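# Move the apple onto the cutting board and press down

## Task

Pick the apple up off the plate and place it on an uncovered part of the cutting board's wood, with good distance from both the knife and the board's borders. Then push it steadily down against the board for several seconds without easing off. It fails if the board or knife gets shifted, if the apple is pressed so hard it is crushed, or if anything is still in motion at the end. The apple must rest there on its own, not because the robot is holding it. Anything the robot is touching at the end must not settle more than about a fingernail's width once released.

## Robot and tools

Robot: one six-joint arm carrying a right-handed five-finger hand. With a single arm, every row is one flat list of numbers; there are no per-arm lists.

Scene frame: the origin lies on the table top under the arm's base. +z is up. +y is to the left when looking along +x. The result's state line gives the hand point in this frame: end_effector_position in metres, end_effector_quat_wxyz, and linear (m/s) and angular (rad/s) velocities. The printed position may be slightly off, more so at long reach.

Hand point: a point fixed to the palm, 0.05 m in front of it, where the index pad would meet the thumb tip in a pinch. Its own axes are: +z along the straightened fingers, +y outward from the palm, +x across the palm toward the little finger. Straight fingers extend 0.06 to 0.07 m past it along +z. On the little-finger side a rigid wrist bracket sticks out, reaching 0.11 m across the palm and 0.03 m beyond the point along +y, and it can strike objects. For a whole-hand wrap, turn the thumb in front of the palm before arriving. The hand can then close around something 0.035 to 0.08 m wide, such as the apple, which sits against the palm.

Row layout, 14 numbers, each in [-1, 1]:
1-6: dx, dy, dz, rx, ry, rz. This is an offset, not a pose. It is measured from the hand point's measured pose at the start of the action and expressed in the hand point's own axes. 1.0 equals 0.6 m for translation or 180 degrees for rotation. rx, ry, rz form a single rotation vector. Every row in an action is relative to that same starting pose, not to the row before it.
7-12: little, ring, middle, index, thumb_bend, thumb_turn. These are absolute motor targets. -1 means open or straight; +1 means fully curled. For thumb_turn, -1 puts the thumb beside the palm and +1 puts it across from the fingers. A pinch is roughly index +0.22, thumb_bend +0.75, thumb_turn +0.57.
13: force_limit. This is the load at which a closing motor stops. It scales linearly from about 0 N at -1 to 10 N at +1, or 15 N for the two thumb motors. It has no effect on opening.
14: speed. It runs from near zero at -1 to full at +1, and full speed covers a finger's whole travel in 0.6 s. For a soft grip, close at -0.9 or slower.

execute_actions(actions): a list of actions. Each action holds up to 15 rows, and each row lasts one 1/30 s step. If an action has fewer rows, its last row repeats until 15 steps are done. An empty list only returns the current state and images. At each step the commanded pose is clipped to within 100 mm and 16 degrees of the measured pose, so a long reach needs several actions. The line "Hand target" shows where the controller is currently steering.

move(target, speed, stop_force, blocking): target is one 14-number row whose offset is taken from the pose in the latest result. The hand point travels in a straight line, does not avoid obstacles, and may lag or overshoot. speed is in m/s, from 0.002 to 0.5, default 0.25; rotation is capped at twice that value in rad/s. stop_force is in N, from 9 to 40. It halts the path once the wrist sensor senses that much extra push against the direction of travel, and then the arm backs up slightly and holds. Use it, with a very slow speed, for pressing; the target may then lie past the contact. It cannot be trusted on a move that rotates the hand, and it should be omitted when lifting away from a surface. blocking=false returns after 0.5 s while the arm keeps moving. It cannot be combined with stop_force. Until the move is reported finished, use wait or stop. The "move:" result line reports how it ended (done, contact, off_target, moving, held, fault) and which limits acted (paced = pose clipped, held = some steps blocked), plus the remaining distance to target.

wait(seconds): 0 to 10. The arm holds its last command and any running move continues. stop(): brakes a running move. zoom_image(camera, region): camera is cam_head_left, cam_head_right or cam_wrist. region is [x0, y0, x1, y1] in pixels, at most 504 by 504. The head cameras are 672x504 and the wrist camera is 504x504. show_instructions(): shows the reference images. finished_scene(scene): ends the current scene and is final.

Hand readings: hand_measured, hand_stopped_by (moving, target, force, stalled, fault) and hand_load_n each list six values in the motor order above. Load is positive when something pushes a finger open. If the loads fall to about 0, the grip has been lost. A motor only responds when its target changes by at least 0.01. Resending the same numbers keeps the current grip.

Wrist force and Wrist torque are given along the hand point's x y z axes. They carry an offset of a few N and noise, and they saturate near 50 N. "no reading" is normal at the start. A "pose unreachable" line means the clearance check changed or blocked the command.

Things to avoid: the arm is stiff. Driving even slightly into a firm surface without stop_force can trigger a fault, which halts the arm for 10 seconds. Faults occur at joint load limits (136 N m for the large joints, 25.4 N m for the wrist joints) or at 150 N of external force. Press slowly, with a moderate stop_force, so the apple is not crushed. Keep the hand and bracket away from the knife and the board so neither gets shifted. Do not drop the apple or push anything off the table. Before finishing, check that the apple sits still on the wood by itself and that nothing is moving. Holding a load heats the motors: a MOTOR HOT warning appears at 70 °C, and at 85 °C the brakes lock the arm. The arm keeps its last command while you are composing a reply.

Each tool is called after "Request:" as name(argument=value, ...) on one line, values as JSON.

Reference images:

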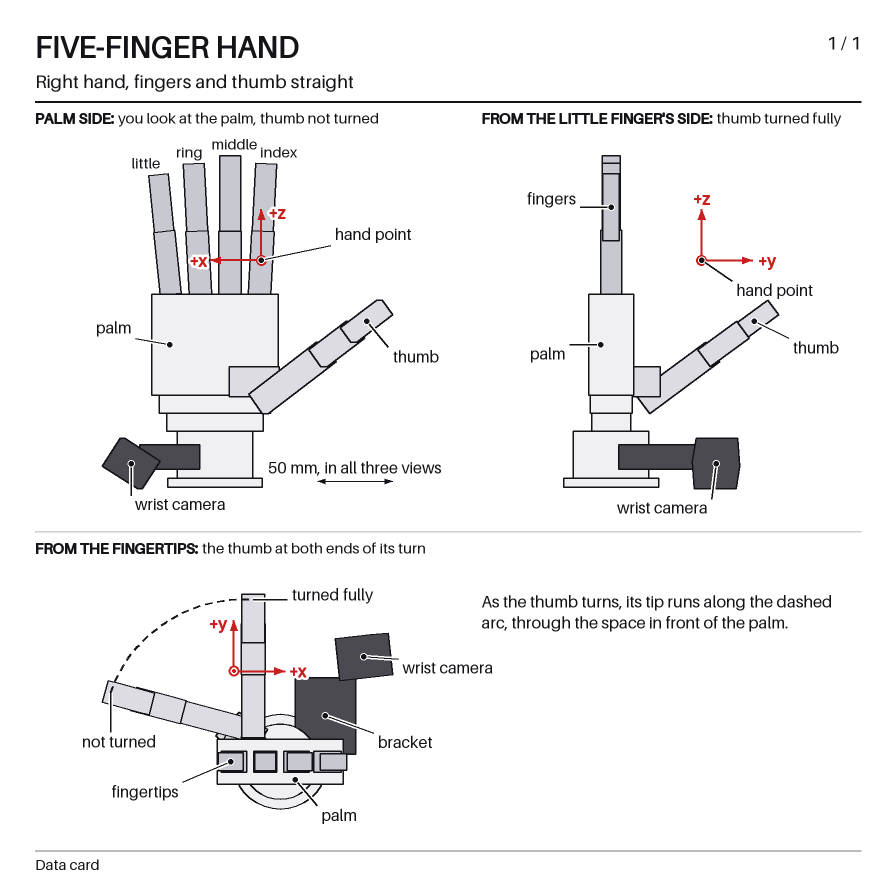

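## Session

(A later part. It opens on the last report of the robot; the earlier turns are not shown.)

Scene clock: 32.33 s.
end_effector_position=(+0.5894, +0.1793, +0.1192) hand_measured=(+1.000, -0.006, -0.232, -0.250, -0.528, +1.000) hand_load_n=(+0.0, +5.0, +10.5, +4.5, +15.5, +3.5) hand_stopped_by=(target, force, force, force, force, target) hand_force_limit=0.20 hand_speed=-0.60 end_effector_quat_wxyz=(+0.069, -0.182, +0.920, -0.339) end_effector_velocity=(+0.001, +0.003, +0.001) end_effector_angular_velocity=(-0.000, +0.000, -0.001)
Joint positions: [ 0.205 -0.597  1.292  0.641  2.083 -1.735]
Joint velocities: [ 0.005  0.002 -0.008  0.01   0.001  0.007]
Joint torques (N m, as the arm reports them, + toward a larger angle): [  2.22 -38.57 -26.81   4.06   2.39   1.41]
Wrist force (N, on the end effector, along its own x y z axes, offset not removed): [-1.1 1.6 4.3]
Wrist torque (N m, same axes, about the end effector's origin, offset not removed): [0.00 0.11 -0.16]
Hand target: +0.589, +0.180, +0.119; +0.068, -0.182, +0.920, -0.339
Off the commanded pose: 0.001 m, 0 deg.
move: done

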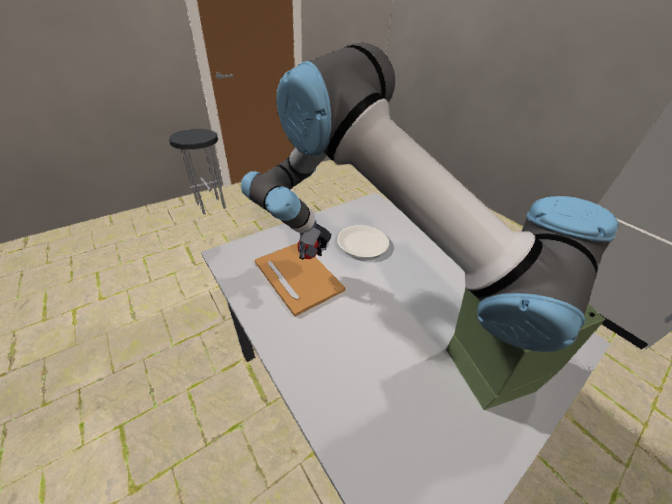

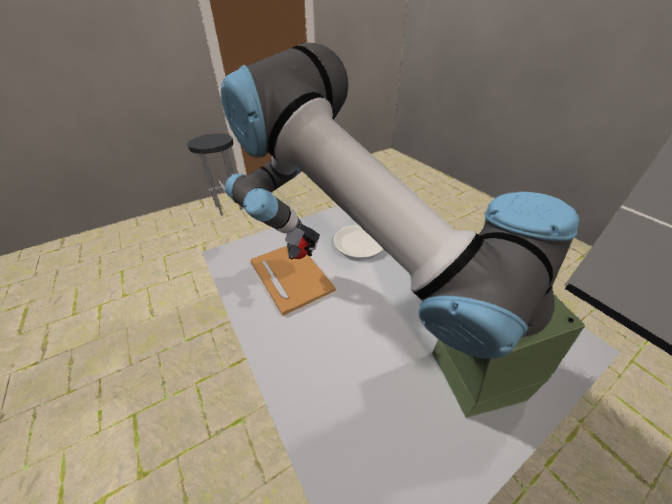

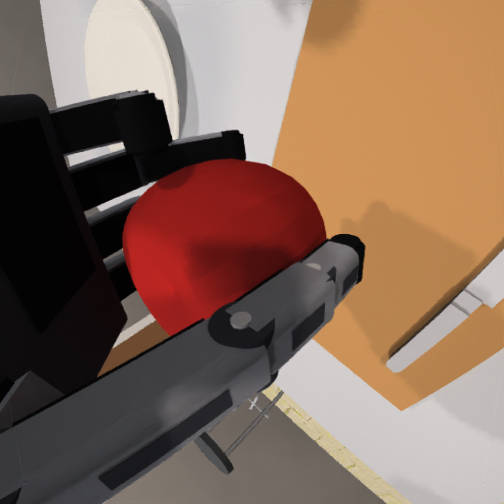

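Request:
move(target=[0.0138,0.0928,0.0392,0,0,0,1,1,0.95,1,1,1,0.2,-0.6], speed=0.1)

Request:
zoom_image(camera="cam_head_left", region=[220, 170, 400, 330])

Request:
zoom_image(camera="cam_head_right", region=[220, 170, 400, 330])

Scene clock: 35.03 s.
end_effector_position=(+0.5717, +0.2011, +0.0654) hand_measured=(+1.000, -0.006, -0.232, -0.250, -0.528, +1.000) hand_load_n=(+0.0, +5.0, +10.5, +4.5, +15.5, +3.5) hand_stopped_by=(target, force, force, force, force, target) hand_force_limit=0.20 hand_speed=-0.60 end_effector_quat_wxyz=(+0.069, -0.182, +0.920, -0.339) end_effector_velocity=(-0.000, +0.001, -0.002) end_effector_angular_velocity=(-0.001, +0.001, -0.000)
Joint positions: [ 0.268 -0.503  1.261  0.613  2.096 -1.664]
Joint velocities: [ 0.003  0.005 -0.004  0.001  0.001  0.003]
Joint torques (N m, as the arm reports them, + toward a larger angle): [  2.21 -40.34 -24.01   0.92   2.61   1.65]
Wrist force (N, on the end effector, along its own x y z axes, offset not removed): [-1.8 1.2 1.8]
Wrist torque (N m, same axes, about the end effector's origin, offset not removed): [0.06 0.35 -0.19]
Hand target: +0.572, +0.201, +0.065; +0.069, -0.182, +0.920, -0.339
Off the commanded pose: 0.000 m, 0 deg.
move: done

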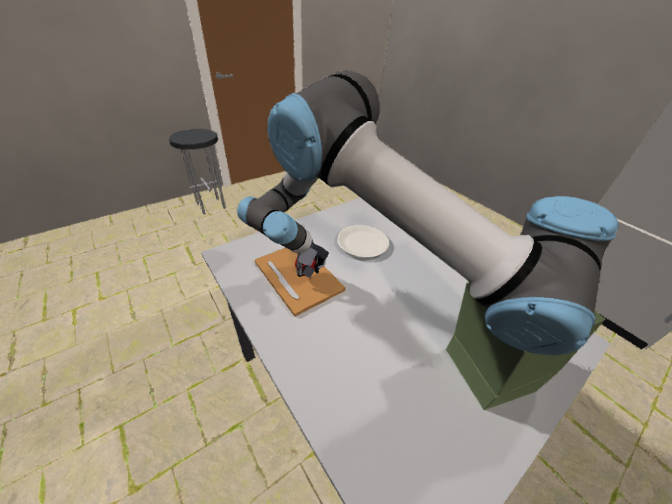

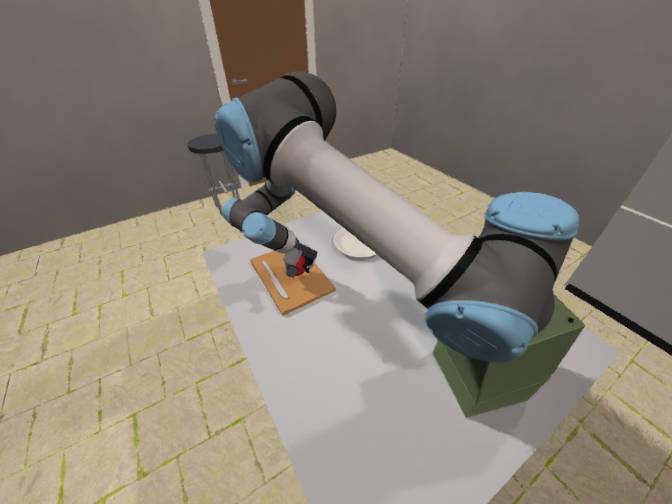

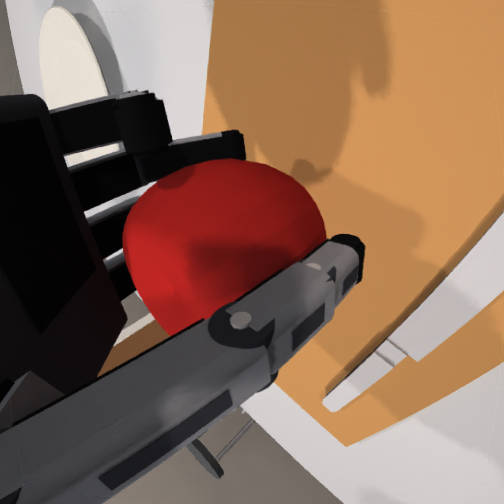

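Region (220, 170, 400, 330) of cam_head_left's 672x504 image, scaled by 2.800, with more detail than that image has.

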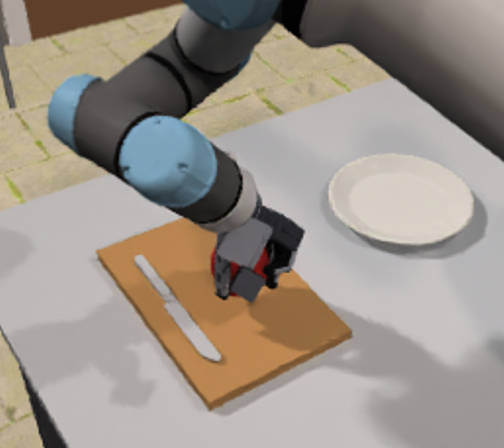

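Region (220, 170, 400, 330) of cam_head_right's 672x504 image, scaled by 2.800, with more detail than that image has.

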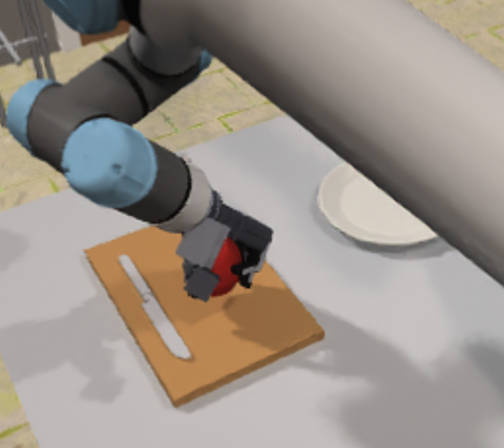

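Request:
move(target=[-0.0076,0.0227,-0.0018,0,0,0,1,1,0.95,1,1,1,0.2,-0.6], speed=0.05)

Request:
move(target=[0,0.0324,0.0381,0,0,0,1,1,0.95,1,1,1,0.2,-0.6], speed=0.006, stop_force=15)

Scene clock: 36.43 s.
end_effector_position=(+0.5717, +0.2128, +0.0575) hand_measured=(+1.000, -0.006, -0.232, -0.250, -0.528, +1.000) hand_load_n=(+0.0, +5.0, +10.5, +4.5, +15.5, +3.5) hand_stopped_by=(target, force, force, force, force, target) hand_force_limit=0.20 hand_speed=-0.60 end_effector_quat_wxyz=(+0.069, -0.182, +0.920, -0.339) end_effector_velocity=(+0.001, +0.002, -0.001) end_effector_angular_velocity=(+0.001, -0.002, -0.000)
Joint positions: [ 0.29  -0.478  1.227  0.635  2.101 -1.639]
Joint velocities: [ 0.003  0.004 -0.007  0.003  0.001  0.004]
Joint torques (N m, as the arm reports them, + toward a larger angle): [  1.   -42.7  -27.48   4.24   2.5    0.97]
Wrist force (N, on the end effector, along its own x y z axes, offset not removed): [-1.5 1.4 3.6]
Wrist torque (N m, same axes, about the end effector's origin, offset not removed): [0.02 0.23 -0.18]
Hand target: +0.572, +0.213, +0.057; +0.069, -0.182, +0.920, -0.339
Off the commanded pose: 0.000 m, 0 deg.
move: done

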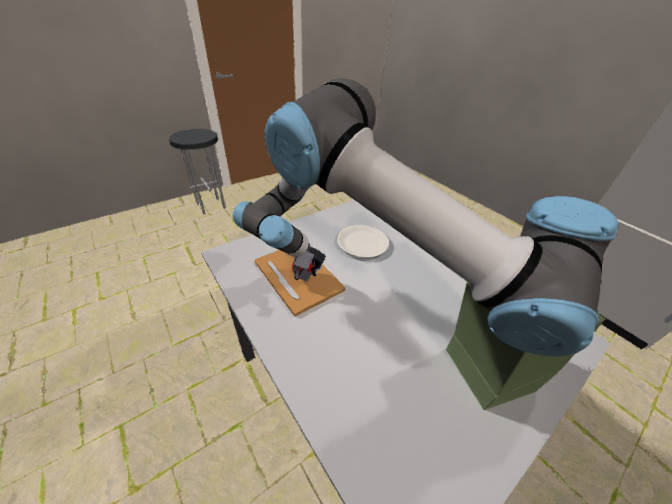

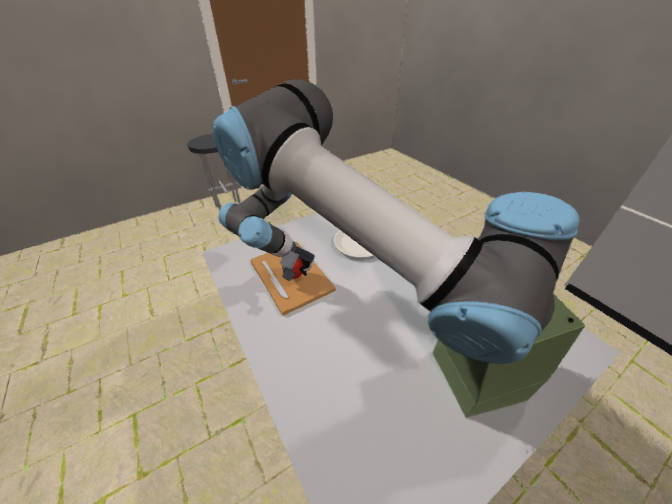

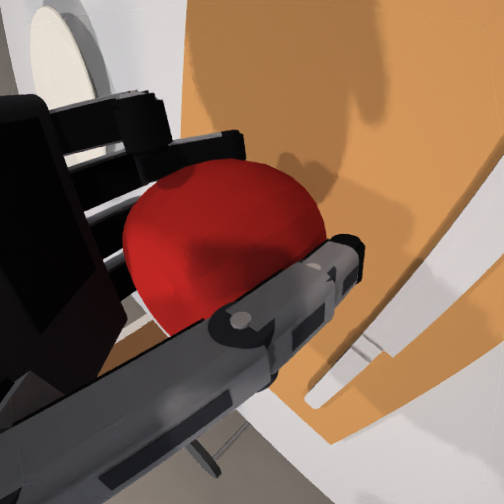

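Scene clock: 38.83 s.
end_effector_position=(+0.5720, +0.2128, +0.0456) hand_measured=(+1.000, -0.006, -0.232, -0.250, -0.528, +1.000) hand_load_n=(+0.0, +4.5, +8.5, +4.0, +16.0, +3.5) hand_stopped_by=(target, force, force, force, force, target) hand_force_limit=0.20 hand_speed=-0.60 end_effector_quat_wxyz=(+0.069, -0.182, +0.920, -0.339) end_effector_velocity=(+0.001, +0.001, +0.003) end_effector_angular_velocity=(+0.001, -0.002, +0.001)
Joint positions: [ 0.293 -0.454  1.211  0.628  2.102 -1.635]
Joint velocities: [ 0.    -0.006  0.003  0.001  0.    -0.   ]
Joint torques (N m, as the arm reports them, + toward a larger angle): [ -8.26 -44.83   1.82   1.03  -2.59  -0.34]
Wrist force (N, on the end effector, along its own x y z axes, offset not removed): [5.1 -14.1 -13.7]
Wrist torque (N m, same axes, about the end effector's origin, offset not removed): [0.60 0.45 -0.34]
Hand target: +0.572, +0.213, +0.046; +0.069, -0.182, +0.920, -0.339
Off the commanded pose: 0.018 m, 0 deg.
move: contact

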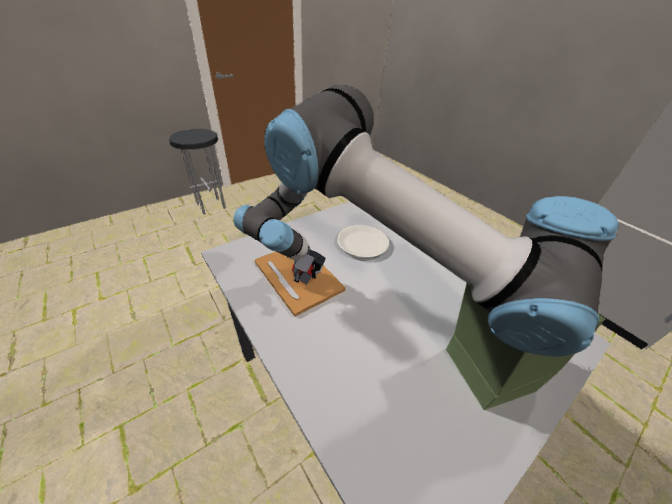

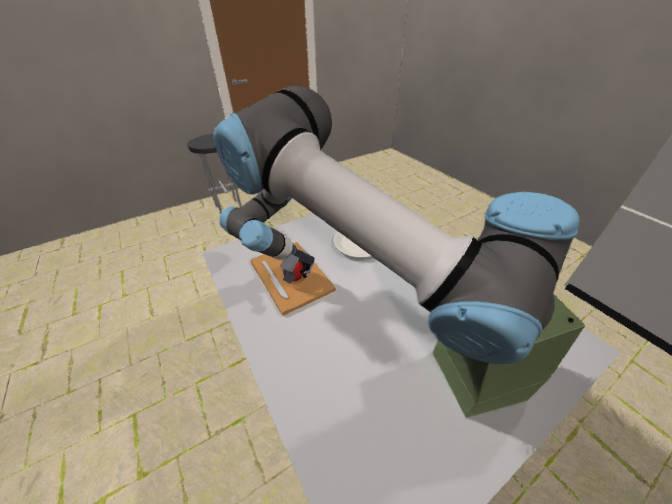

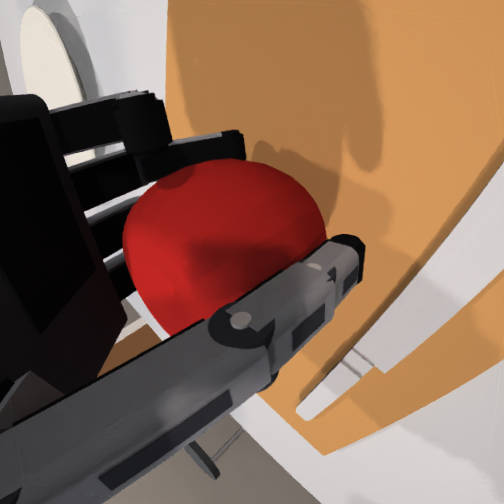

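Request:
execute_actions(actions=[[[0,-0.013,-0.0152,0,0,0,1,1,0.95,1,1,1,0.2,-0.6]],[[0,0,0,0,0,0,1,1,-1,1,1,1,0.2,0.5]],[[0,0.0065,0.0076,0,0,0,1,1,-1,1,1,1,0.2,0.5]]])

Request:
move(target=[0,0.0216,0.0254,0,0,0,1,1,-1,1,1,1,0.2,0.5], speed=0.005, stop_force=15)

Request:
wait(seconds=1)

Scene clock: 42.07 s.
end_effector_position=(+0.5719, +0.2128, +0.0514) hand_measured=(+1.000, -0.006, -1.000, -0.250, -0.528, +1.000) hand_load_n=(+0.0, +7.5, +0.0, +8.5, +11.5, +3.0) hand_stopped_by=(target, force, target, force, force, target) hand_force_limit=0.20 hand_speed=0.50 end_effector_quat_wxyz=(+0.069, -0.182, +0.920, -0.339) end_effector_velocity=(-0.002, -0.000, -0.003) end_effector_angular_velocity=(-0.000, +0.002, -0.001)
Joint positions: [ 0.292 -0.466  1.219  0.631  2.101 -1.637]
Joint velocities: [ 0.001  0.004  0.    -0.001 -0.     0.002]
Joint torques (N m, as the arm reports them, + toward a larger angle): [  1.71 -41.06 -26.66   0.94   2.61   1.44]
Wrist force (N, on the end effector, along its own x y z axes, offset not removed): [-0.7 1.0 4.4]
Wrist torque (N m, same axes, about the end effector's origin, offset not removed): [-0.06 0.06 -0.17]
Hand target: +0.572, +0.213, +0.051; +0.069, -0.182, +0.920, -0.339
Off the commanded pose: 0.000 m, 0 deg.

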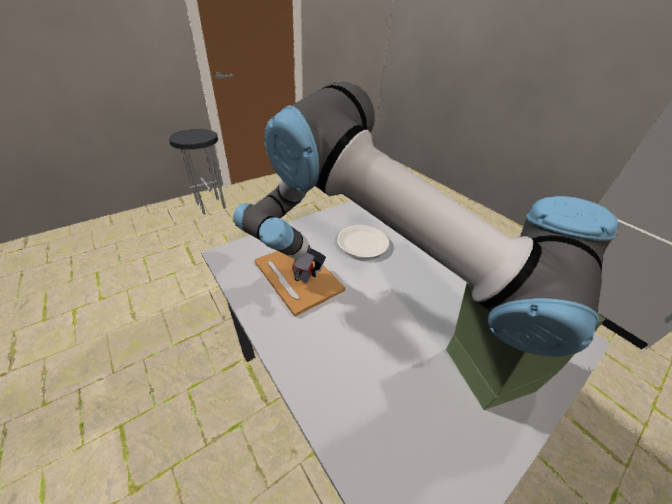

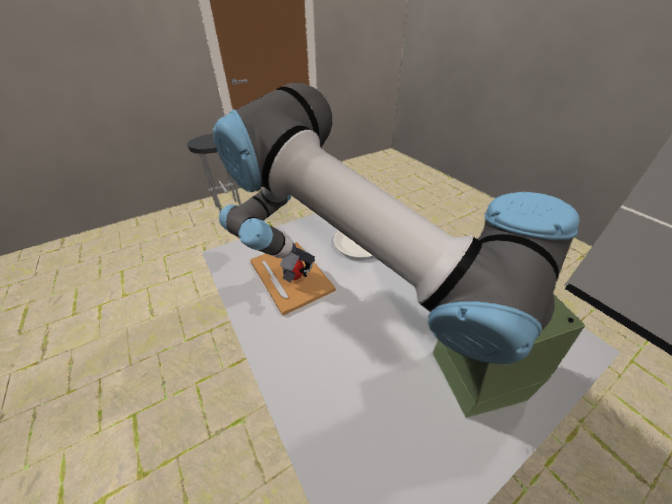

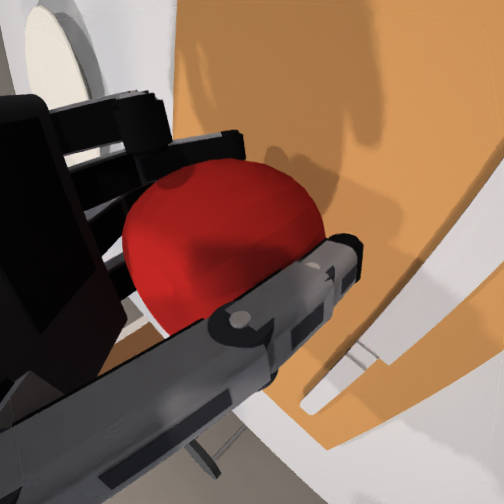

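Scene clock: 44.20 s.
end_effector_position=(+0.5722, +0.2128, +0.0428) hand_measured=(+1.000, -0.006, -1.000, -0.250, -0.528, +1.000) hand_load_n=(+0.0, +6.5, +0.0, +7.0, +11.5, +1.5) hand_stopped_by=(target, force, target, force, force, target) hand_force_limit=0.20 hand_speed=0.50 end_effector_quat_wxyz=(+0.069, -0.182, +0.920, -0.339) end_effector_velocity=(-0.001, +0.000, +0.001) end_effector_angular_velocity=(-0.001, +0.001, +0.001)
Joint positions: [ 0.294 -0.448  1.207  0.626  2.102 -1.634]
Joint velocities: [ 0.001 -0.002  0.003  0.     0.    -0.001]
Joint torques (N m, as the arm reports them, + toward a larger angle): [ -7.14 -46.08   3.04   0.68  -0.9   -0.28]
Wrist force (N, on the end effector, along its own x y z axes, offset not removed): [2.8 -11.9 -11.5]
Wrist torque (N m, same axes, about the end effector's origin, offset not removed): [-0.11 0.43 -0.32]
Hand target: +0.572, +0.213, +0.043; +0.069, -0.182, +0.920, -0.339
Off the commanded pose: 0.011 m, 0 deg.
move: contact

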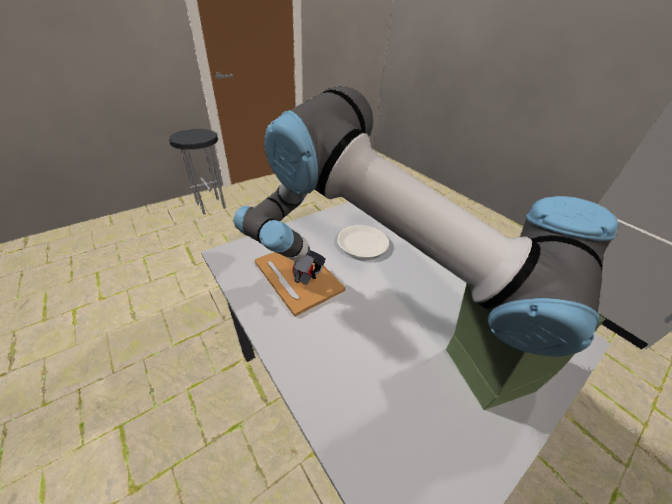

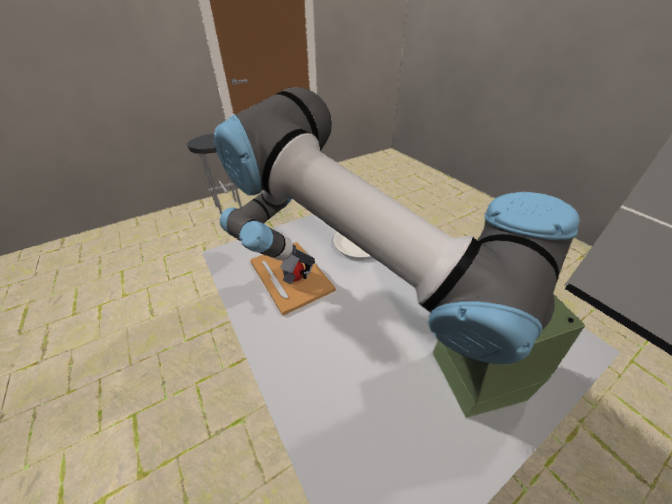

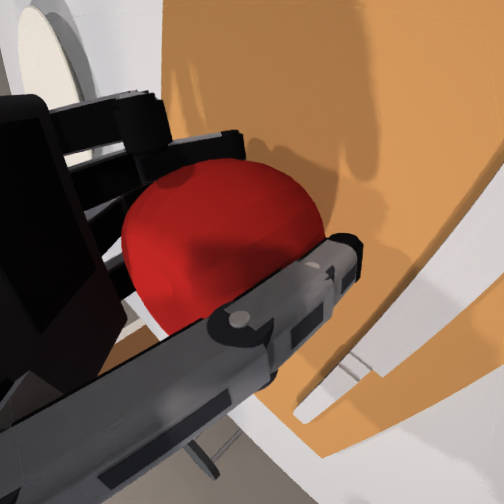

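Scene clock: 45.20 s.
end_effector_position=(+0.5720, +0.2127, +0.0431) hand_measured=(+1.000, -0.006, -1.000, -0.250, -0.528, +1.000) hand_load_n=(+0.0, +7.0, +0.0, +7.5, +11.5, +2.0) hand_stopped_by=(target, force, target, force, force, target) hand_force_limit=0.20 hand_speed=0.50 end_effector_quat_wxyz=(+0.069, -0.182, +0.920, -0.339) end_effector_velocity=(+0.000, -0.000, +0.000) end_effector_angular_velocity=(-0.001, -0.000, -0.001)
Joint positions: [ 0.294 -0.449  1.208  0.626  2.102 -1.634]
Joint velocities: [ 0.    -0.    -0.     0.001  0.001  0.001]
Joint torques (N m, as the arm reports them, + toward a larger angle): [-16.52 -47.14   2.58   2.65  -1.4   -0.92]
Wrist force (N, on the end effector, along its own x y z axes, offset not removed): [0.9 -7.1 -6.5]
Wrist torque (N m, same axes, about the end effector's origin, offset not removed): [-0.01 0.28 -0.30]
Hand target: +0.572, +0.213, +0.043; +0.069, -0.182, +0.920, -0.339
Off the commanded pose: 0.012 m, 0 deg.
wait: 1.00 s; at rest by 0.17 s

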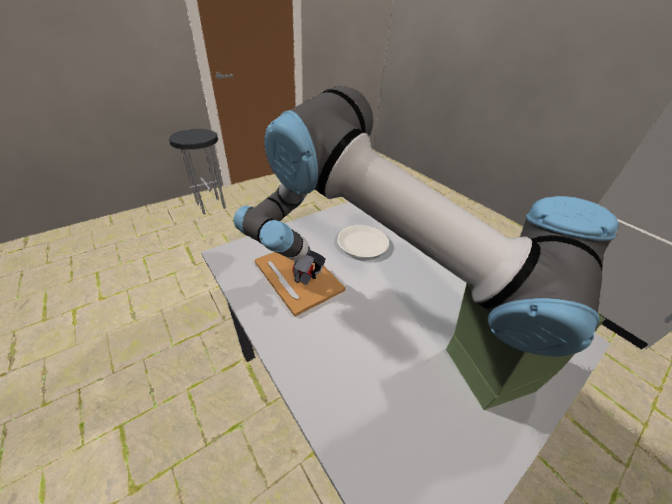

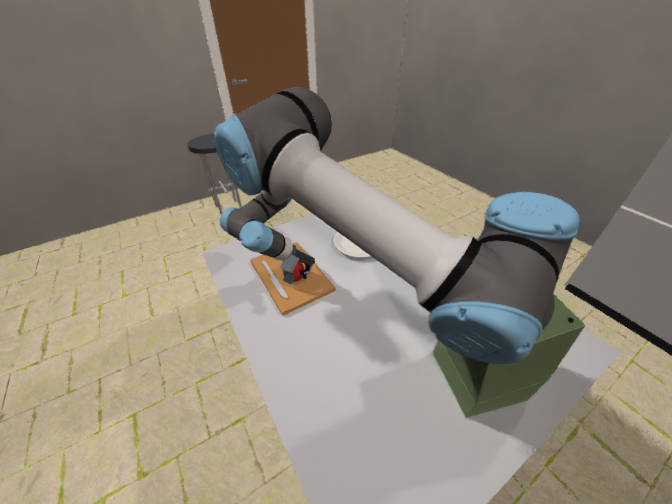

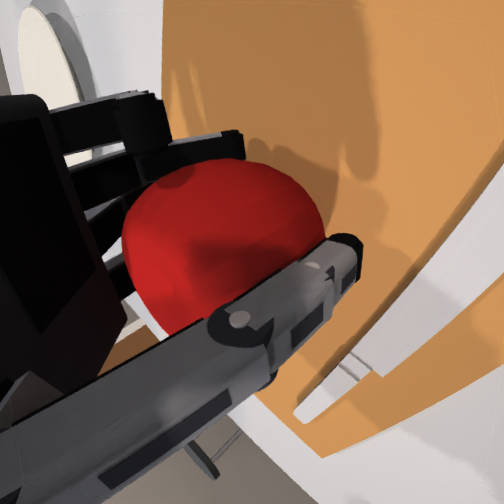

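Request:
move(target=[0,0.0054,0.0064,0,0,0,1,1,-1,1,1,1,0.2,0.5], speed=0.002, stop_force=9)

Request:
wait(seconds=2)

Request:
wait(seconds=3)

Scene clock: 46.53 s.
end_effector_position=(+0.5720, +0.2127, +0.0426) hand_measured=(+1.000, -0.006, -1.000, -0.250, -0.528, +1.000) hand_load_n=(+0.0, +6.0, +0.0, +6.5, +11.5, +1.5) hand_stopped_by=(target, force, target, force, force, target) hand_force_limit=0.20 hand_speed=0.50 end_effector_quat_wxyz=(+0.069, -0.182, +0.920, -0.339) end_effector_velocity=(+0.001, -0.001, +0.000) end_effector_angular_velocity=(-0.000, -0.002, -0.001)
Joint positions: [ 0.294 -0.448  1.207  0.626  2.102 -1.634]
Joint velocities: [-0.001 -0.001  0.    -0.001  0.001  0.001]
Joint torques (N m, as the arm reports them, + toward a larger angle): [  0.35 -42.39  -2.52  -0.3   -0.91   0.32]
Wrist force (N, on the end effector, along its own x y z axes, offset not removed): [1.7 -14.0 -16.5]
Wrist torque (N m, same axes, about the end effector's origin, offset not removed): [-0.21 0.35 -0.37]
Hand target: +0.572, +0.213, +0.043; +0.069, -0.182, +0.920, -0.339
Off the commanded pose: 0.005 m, 0 deg.
move: contact

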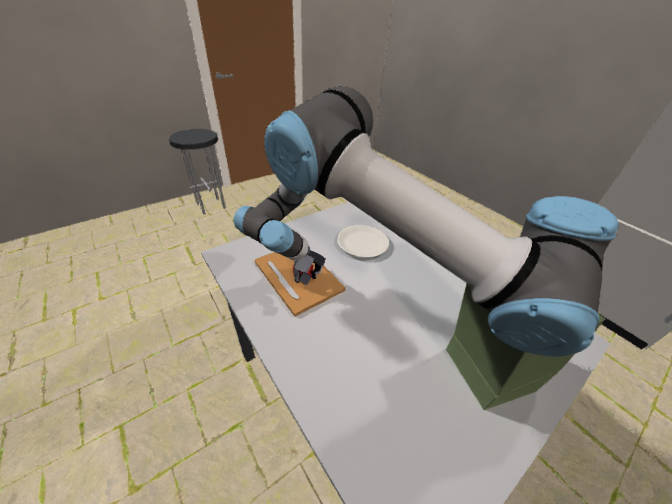

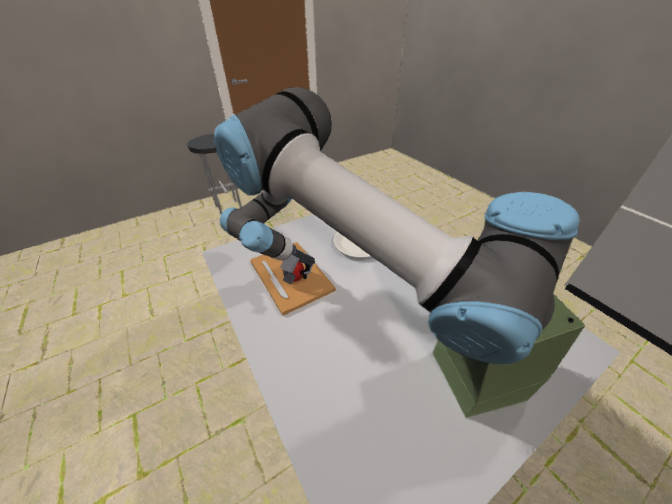

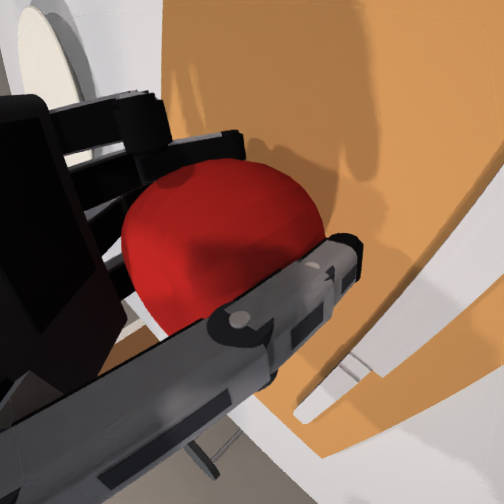

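Scene clock: 48.53 s.
end_effector_position=(+0.5719, +0.2126, +0.0428) hand_measured=(+1.000, -0.006, -1.000, -0.250, -0.528, +1.000) hand_load_n=(+0.0, +6.5, +0.0, +7.0, +11.5, +2.0) hand_stopped_by=(target, force, target, force, force, target) hand_force_limit=0.20 hand_speed=0.50 end_effector_quat_wxyz=(+0.069, -0.182, +0.920, -0.339) end_effector_velocity=(-0.001, -0.001, -0.001) end_effector_angular_velocity=(-0.001, +0.002, -0.001)
Joint positions: [ 0.294 -0.448  1.207  0.626  2.102 -1.634]
Joint velocities: [-0.001  0.001  0.002 -0.001 -0.    -0.001]
Joint torques (N m, as the arm reports them, + toward a larger angle): [-16.66 -44.21   5.48   2.36  -0.45  -1.05]
Wrist force (N, on the end effector, along its own x y z axes, offset not removed): [0.2 -11.5 -12.2]
Wrist torque (N m, same axes, about the end effector's origin, offset not removed): [-0.19 0.24 -0.24]
Hand target: +0.572, +0.213, +0.043; +0.069, -0.182, +0.920, -0.339
Off the commanded pose: 0.005 m, 0 deg.
wait: 2.00 s; at rest by 0.17 s

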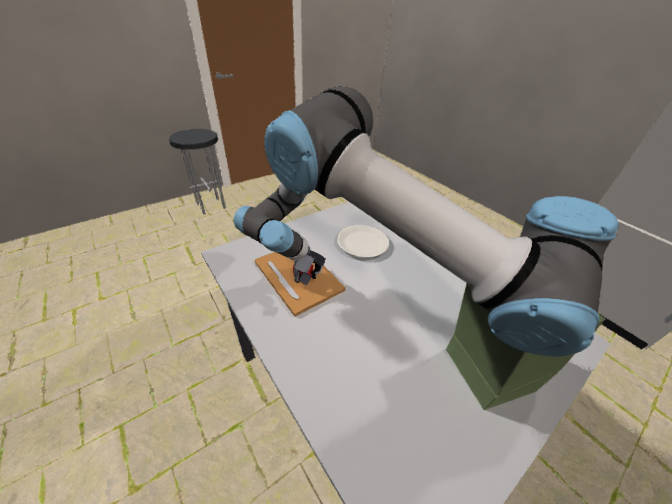

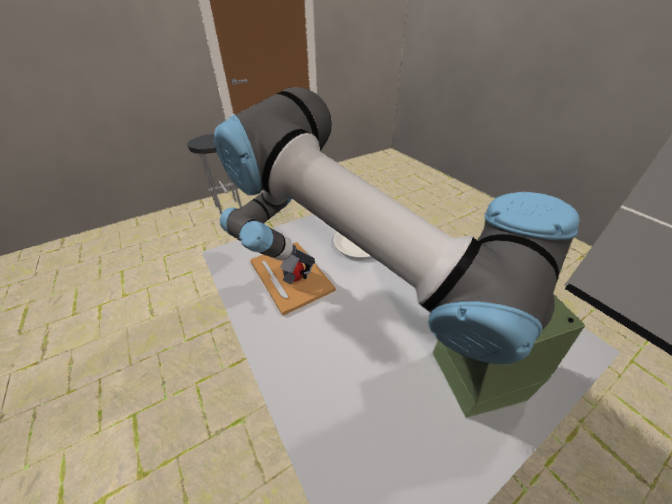

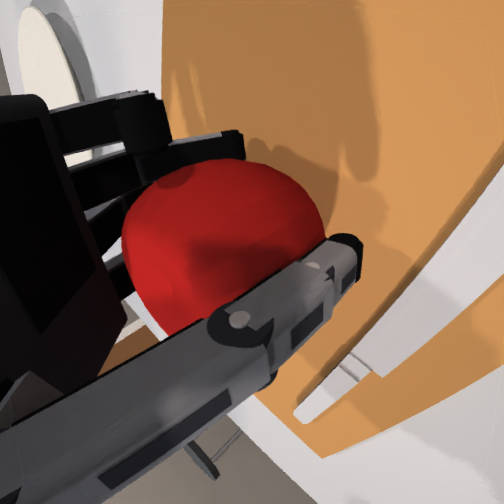

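Scene clock: 51.53 s.
end_effector_position=(+0.5719, +0.2126, +0.0428) hand_measured=(+1.000, -0.006, -1.000, -0.250, -0.528, +1.000) hand_load_n=(+0.0, +6.5, +0.0, +7.0, +11.5, +2.0) hand_stopped_by=(target, force, target, force, force, target) hand_force_limit=0.20 hand_speed=0.50 end_effector_quat_wxyz=(+0.069, -0.182, +0.920, -0.339) end_effector_velocity=(+0.001, -0.000, +0.000) end_effector_angular_velocity=(+0.001, -0.003, -0.002)
Joint positions: [ 0.294 -0.448  1.207  0.626  2.102 -1.634]
Joint velocities: [-0.001 -0.    -0.002 -0.001 -0.     0.001]
Joint torques (N m, as the arm reports them, + toward a larger angle): [-15.58 -44.17   4.61   2.32  -0.44  -1.05]
Wrist force (N, on the end effector, along its own x y z axes, offset not removed): [0.5 -11.9 -12.8]
Wrist torque (N m, same axes, about the end effector's origin, offset not removed): [-0.26 0.15 -0.25]
Hand target: +0.572, +0.213, +0.043; +0.069, -0.182, +0.920, -0.339
Off the commanded pose: 0.005 m, 0 deg.
wait: 3.00 s; at rest by 0.17 s

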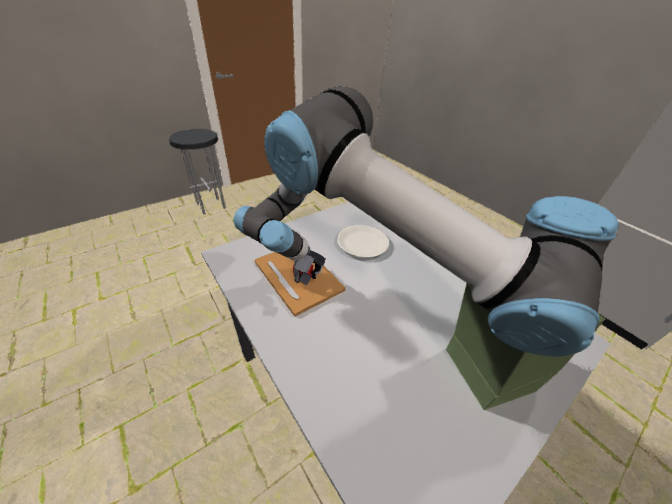

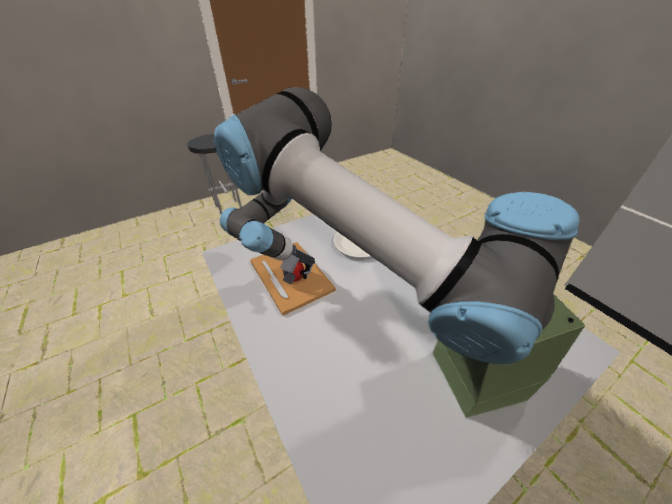

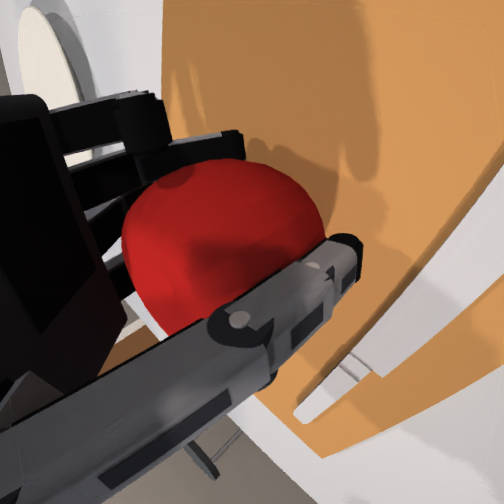

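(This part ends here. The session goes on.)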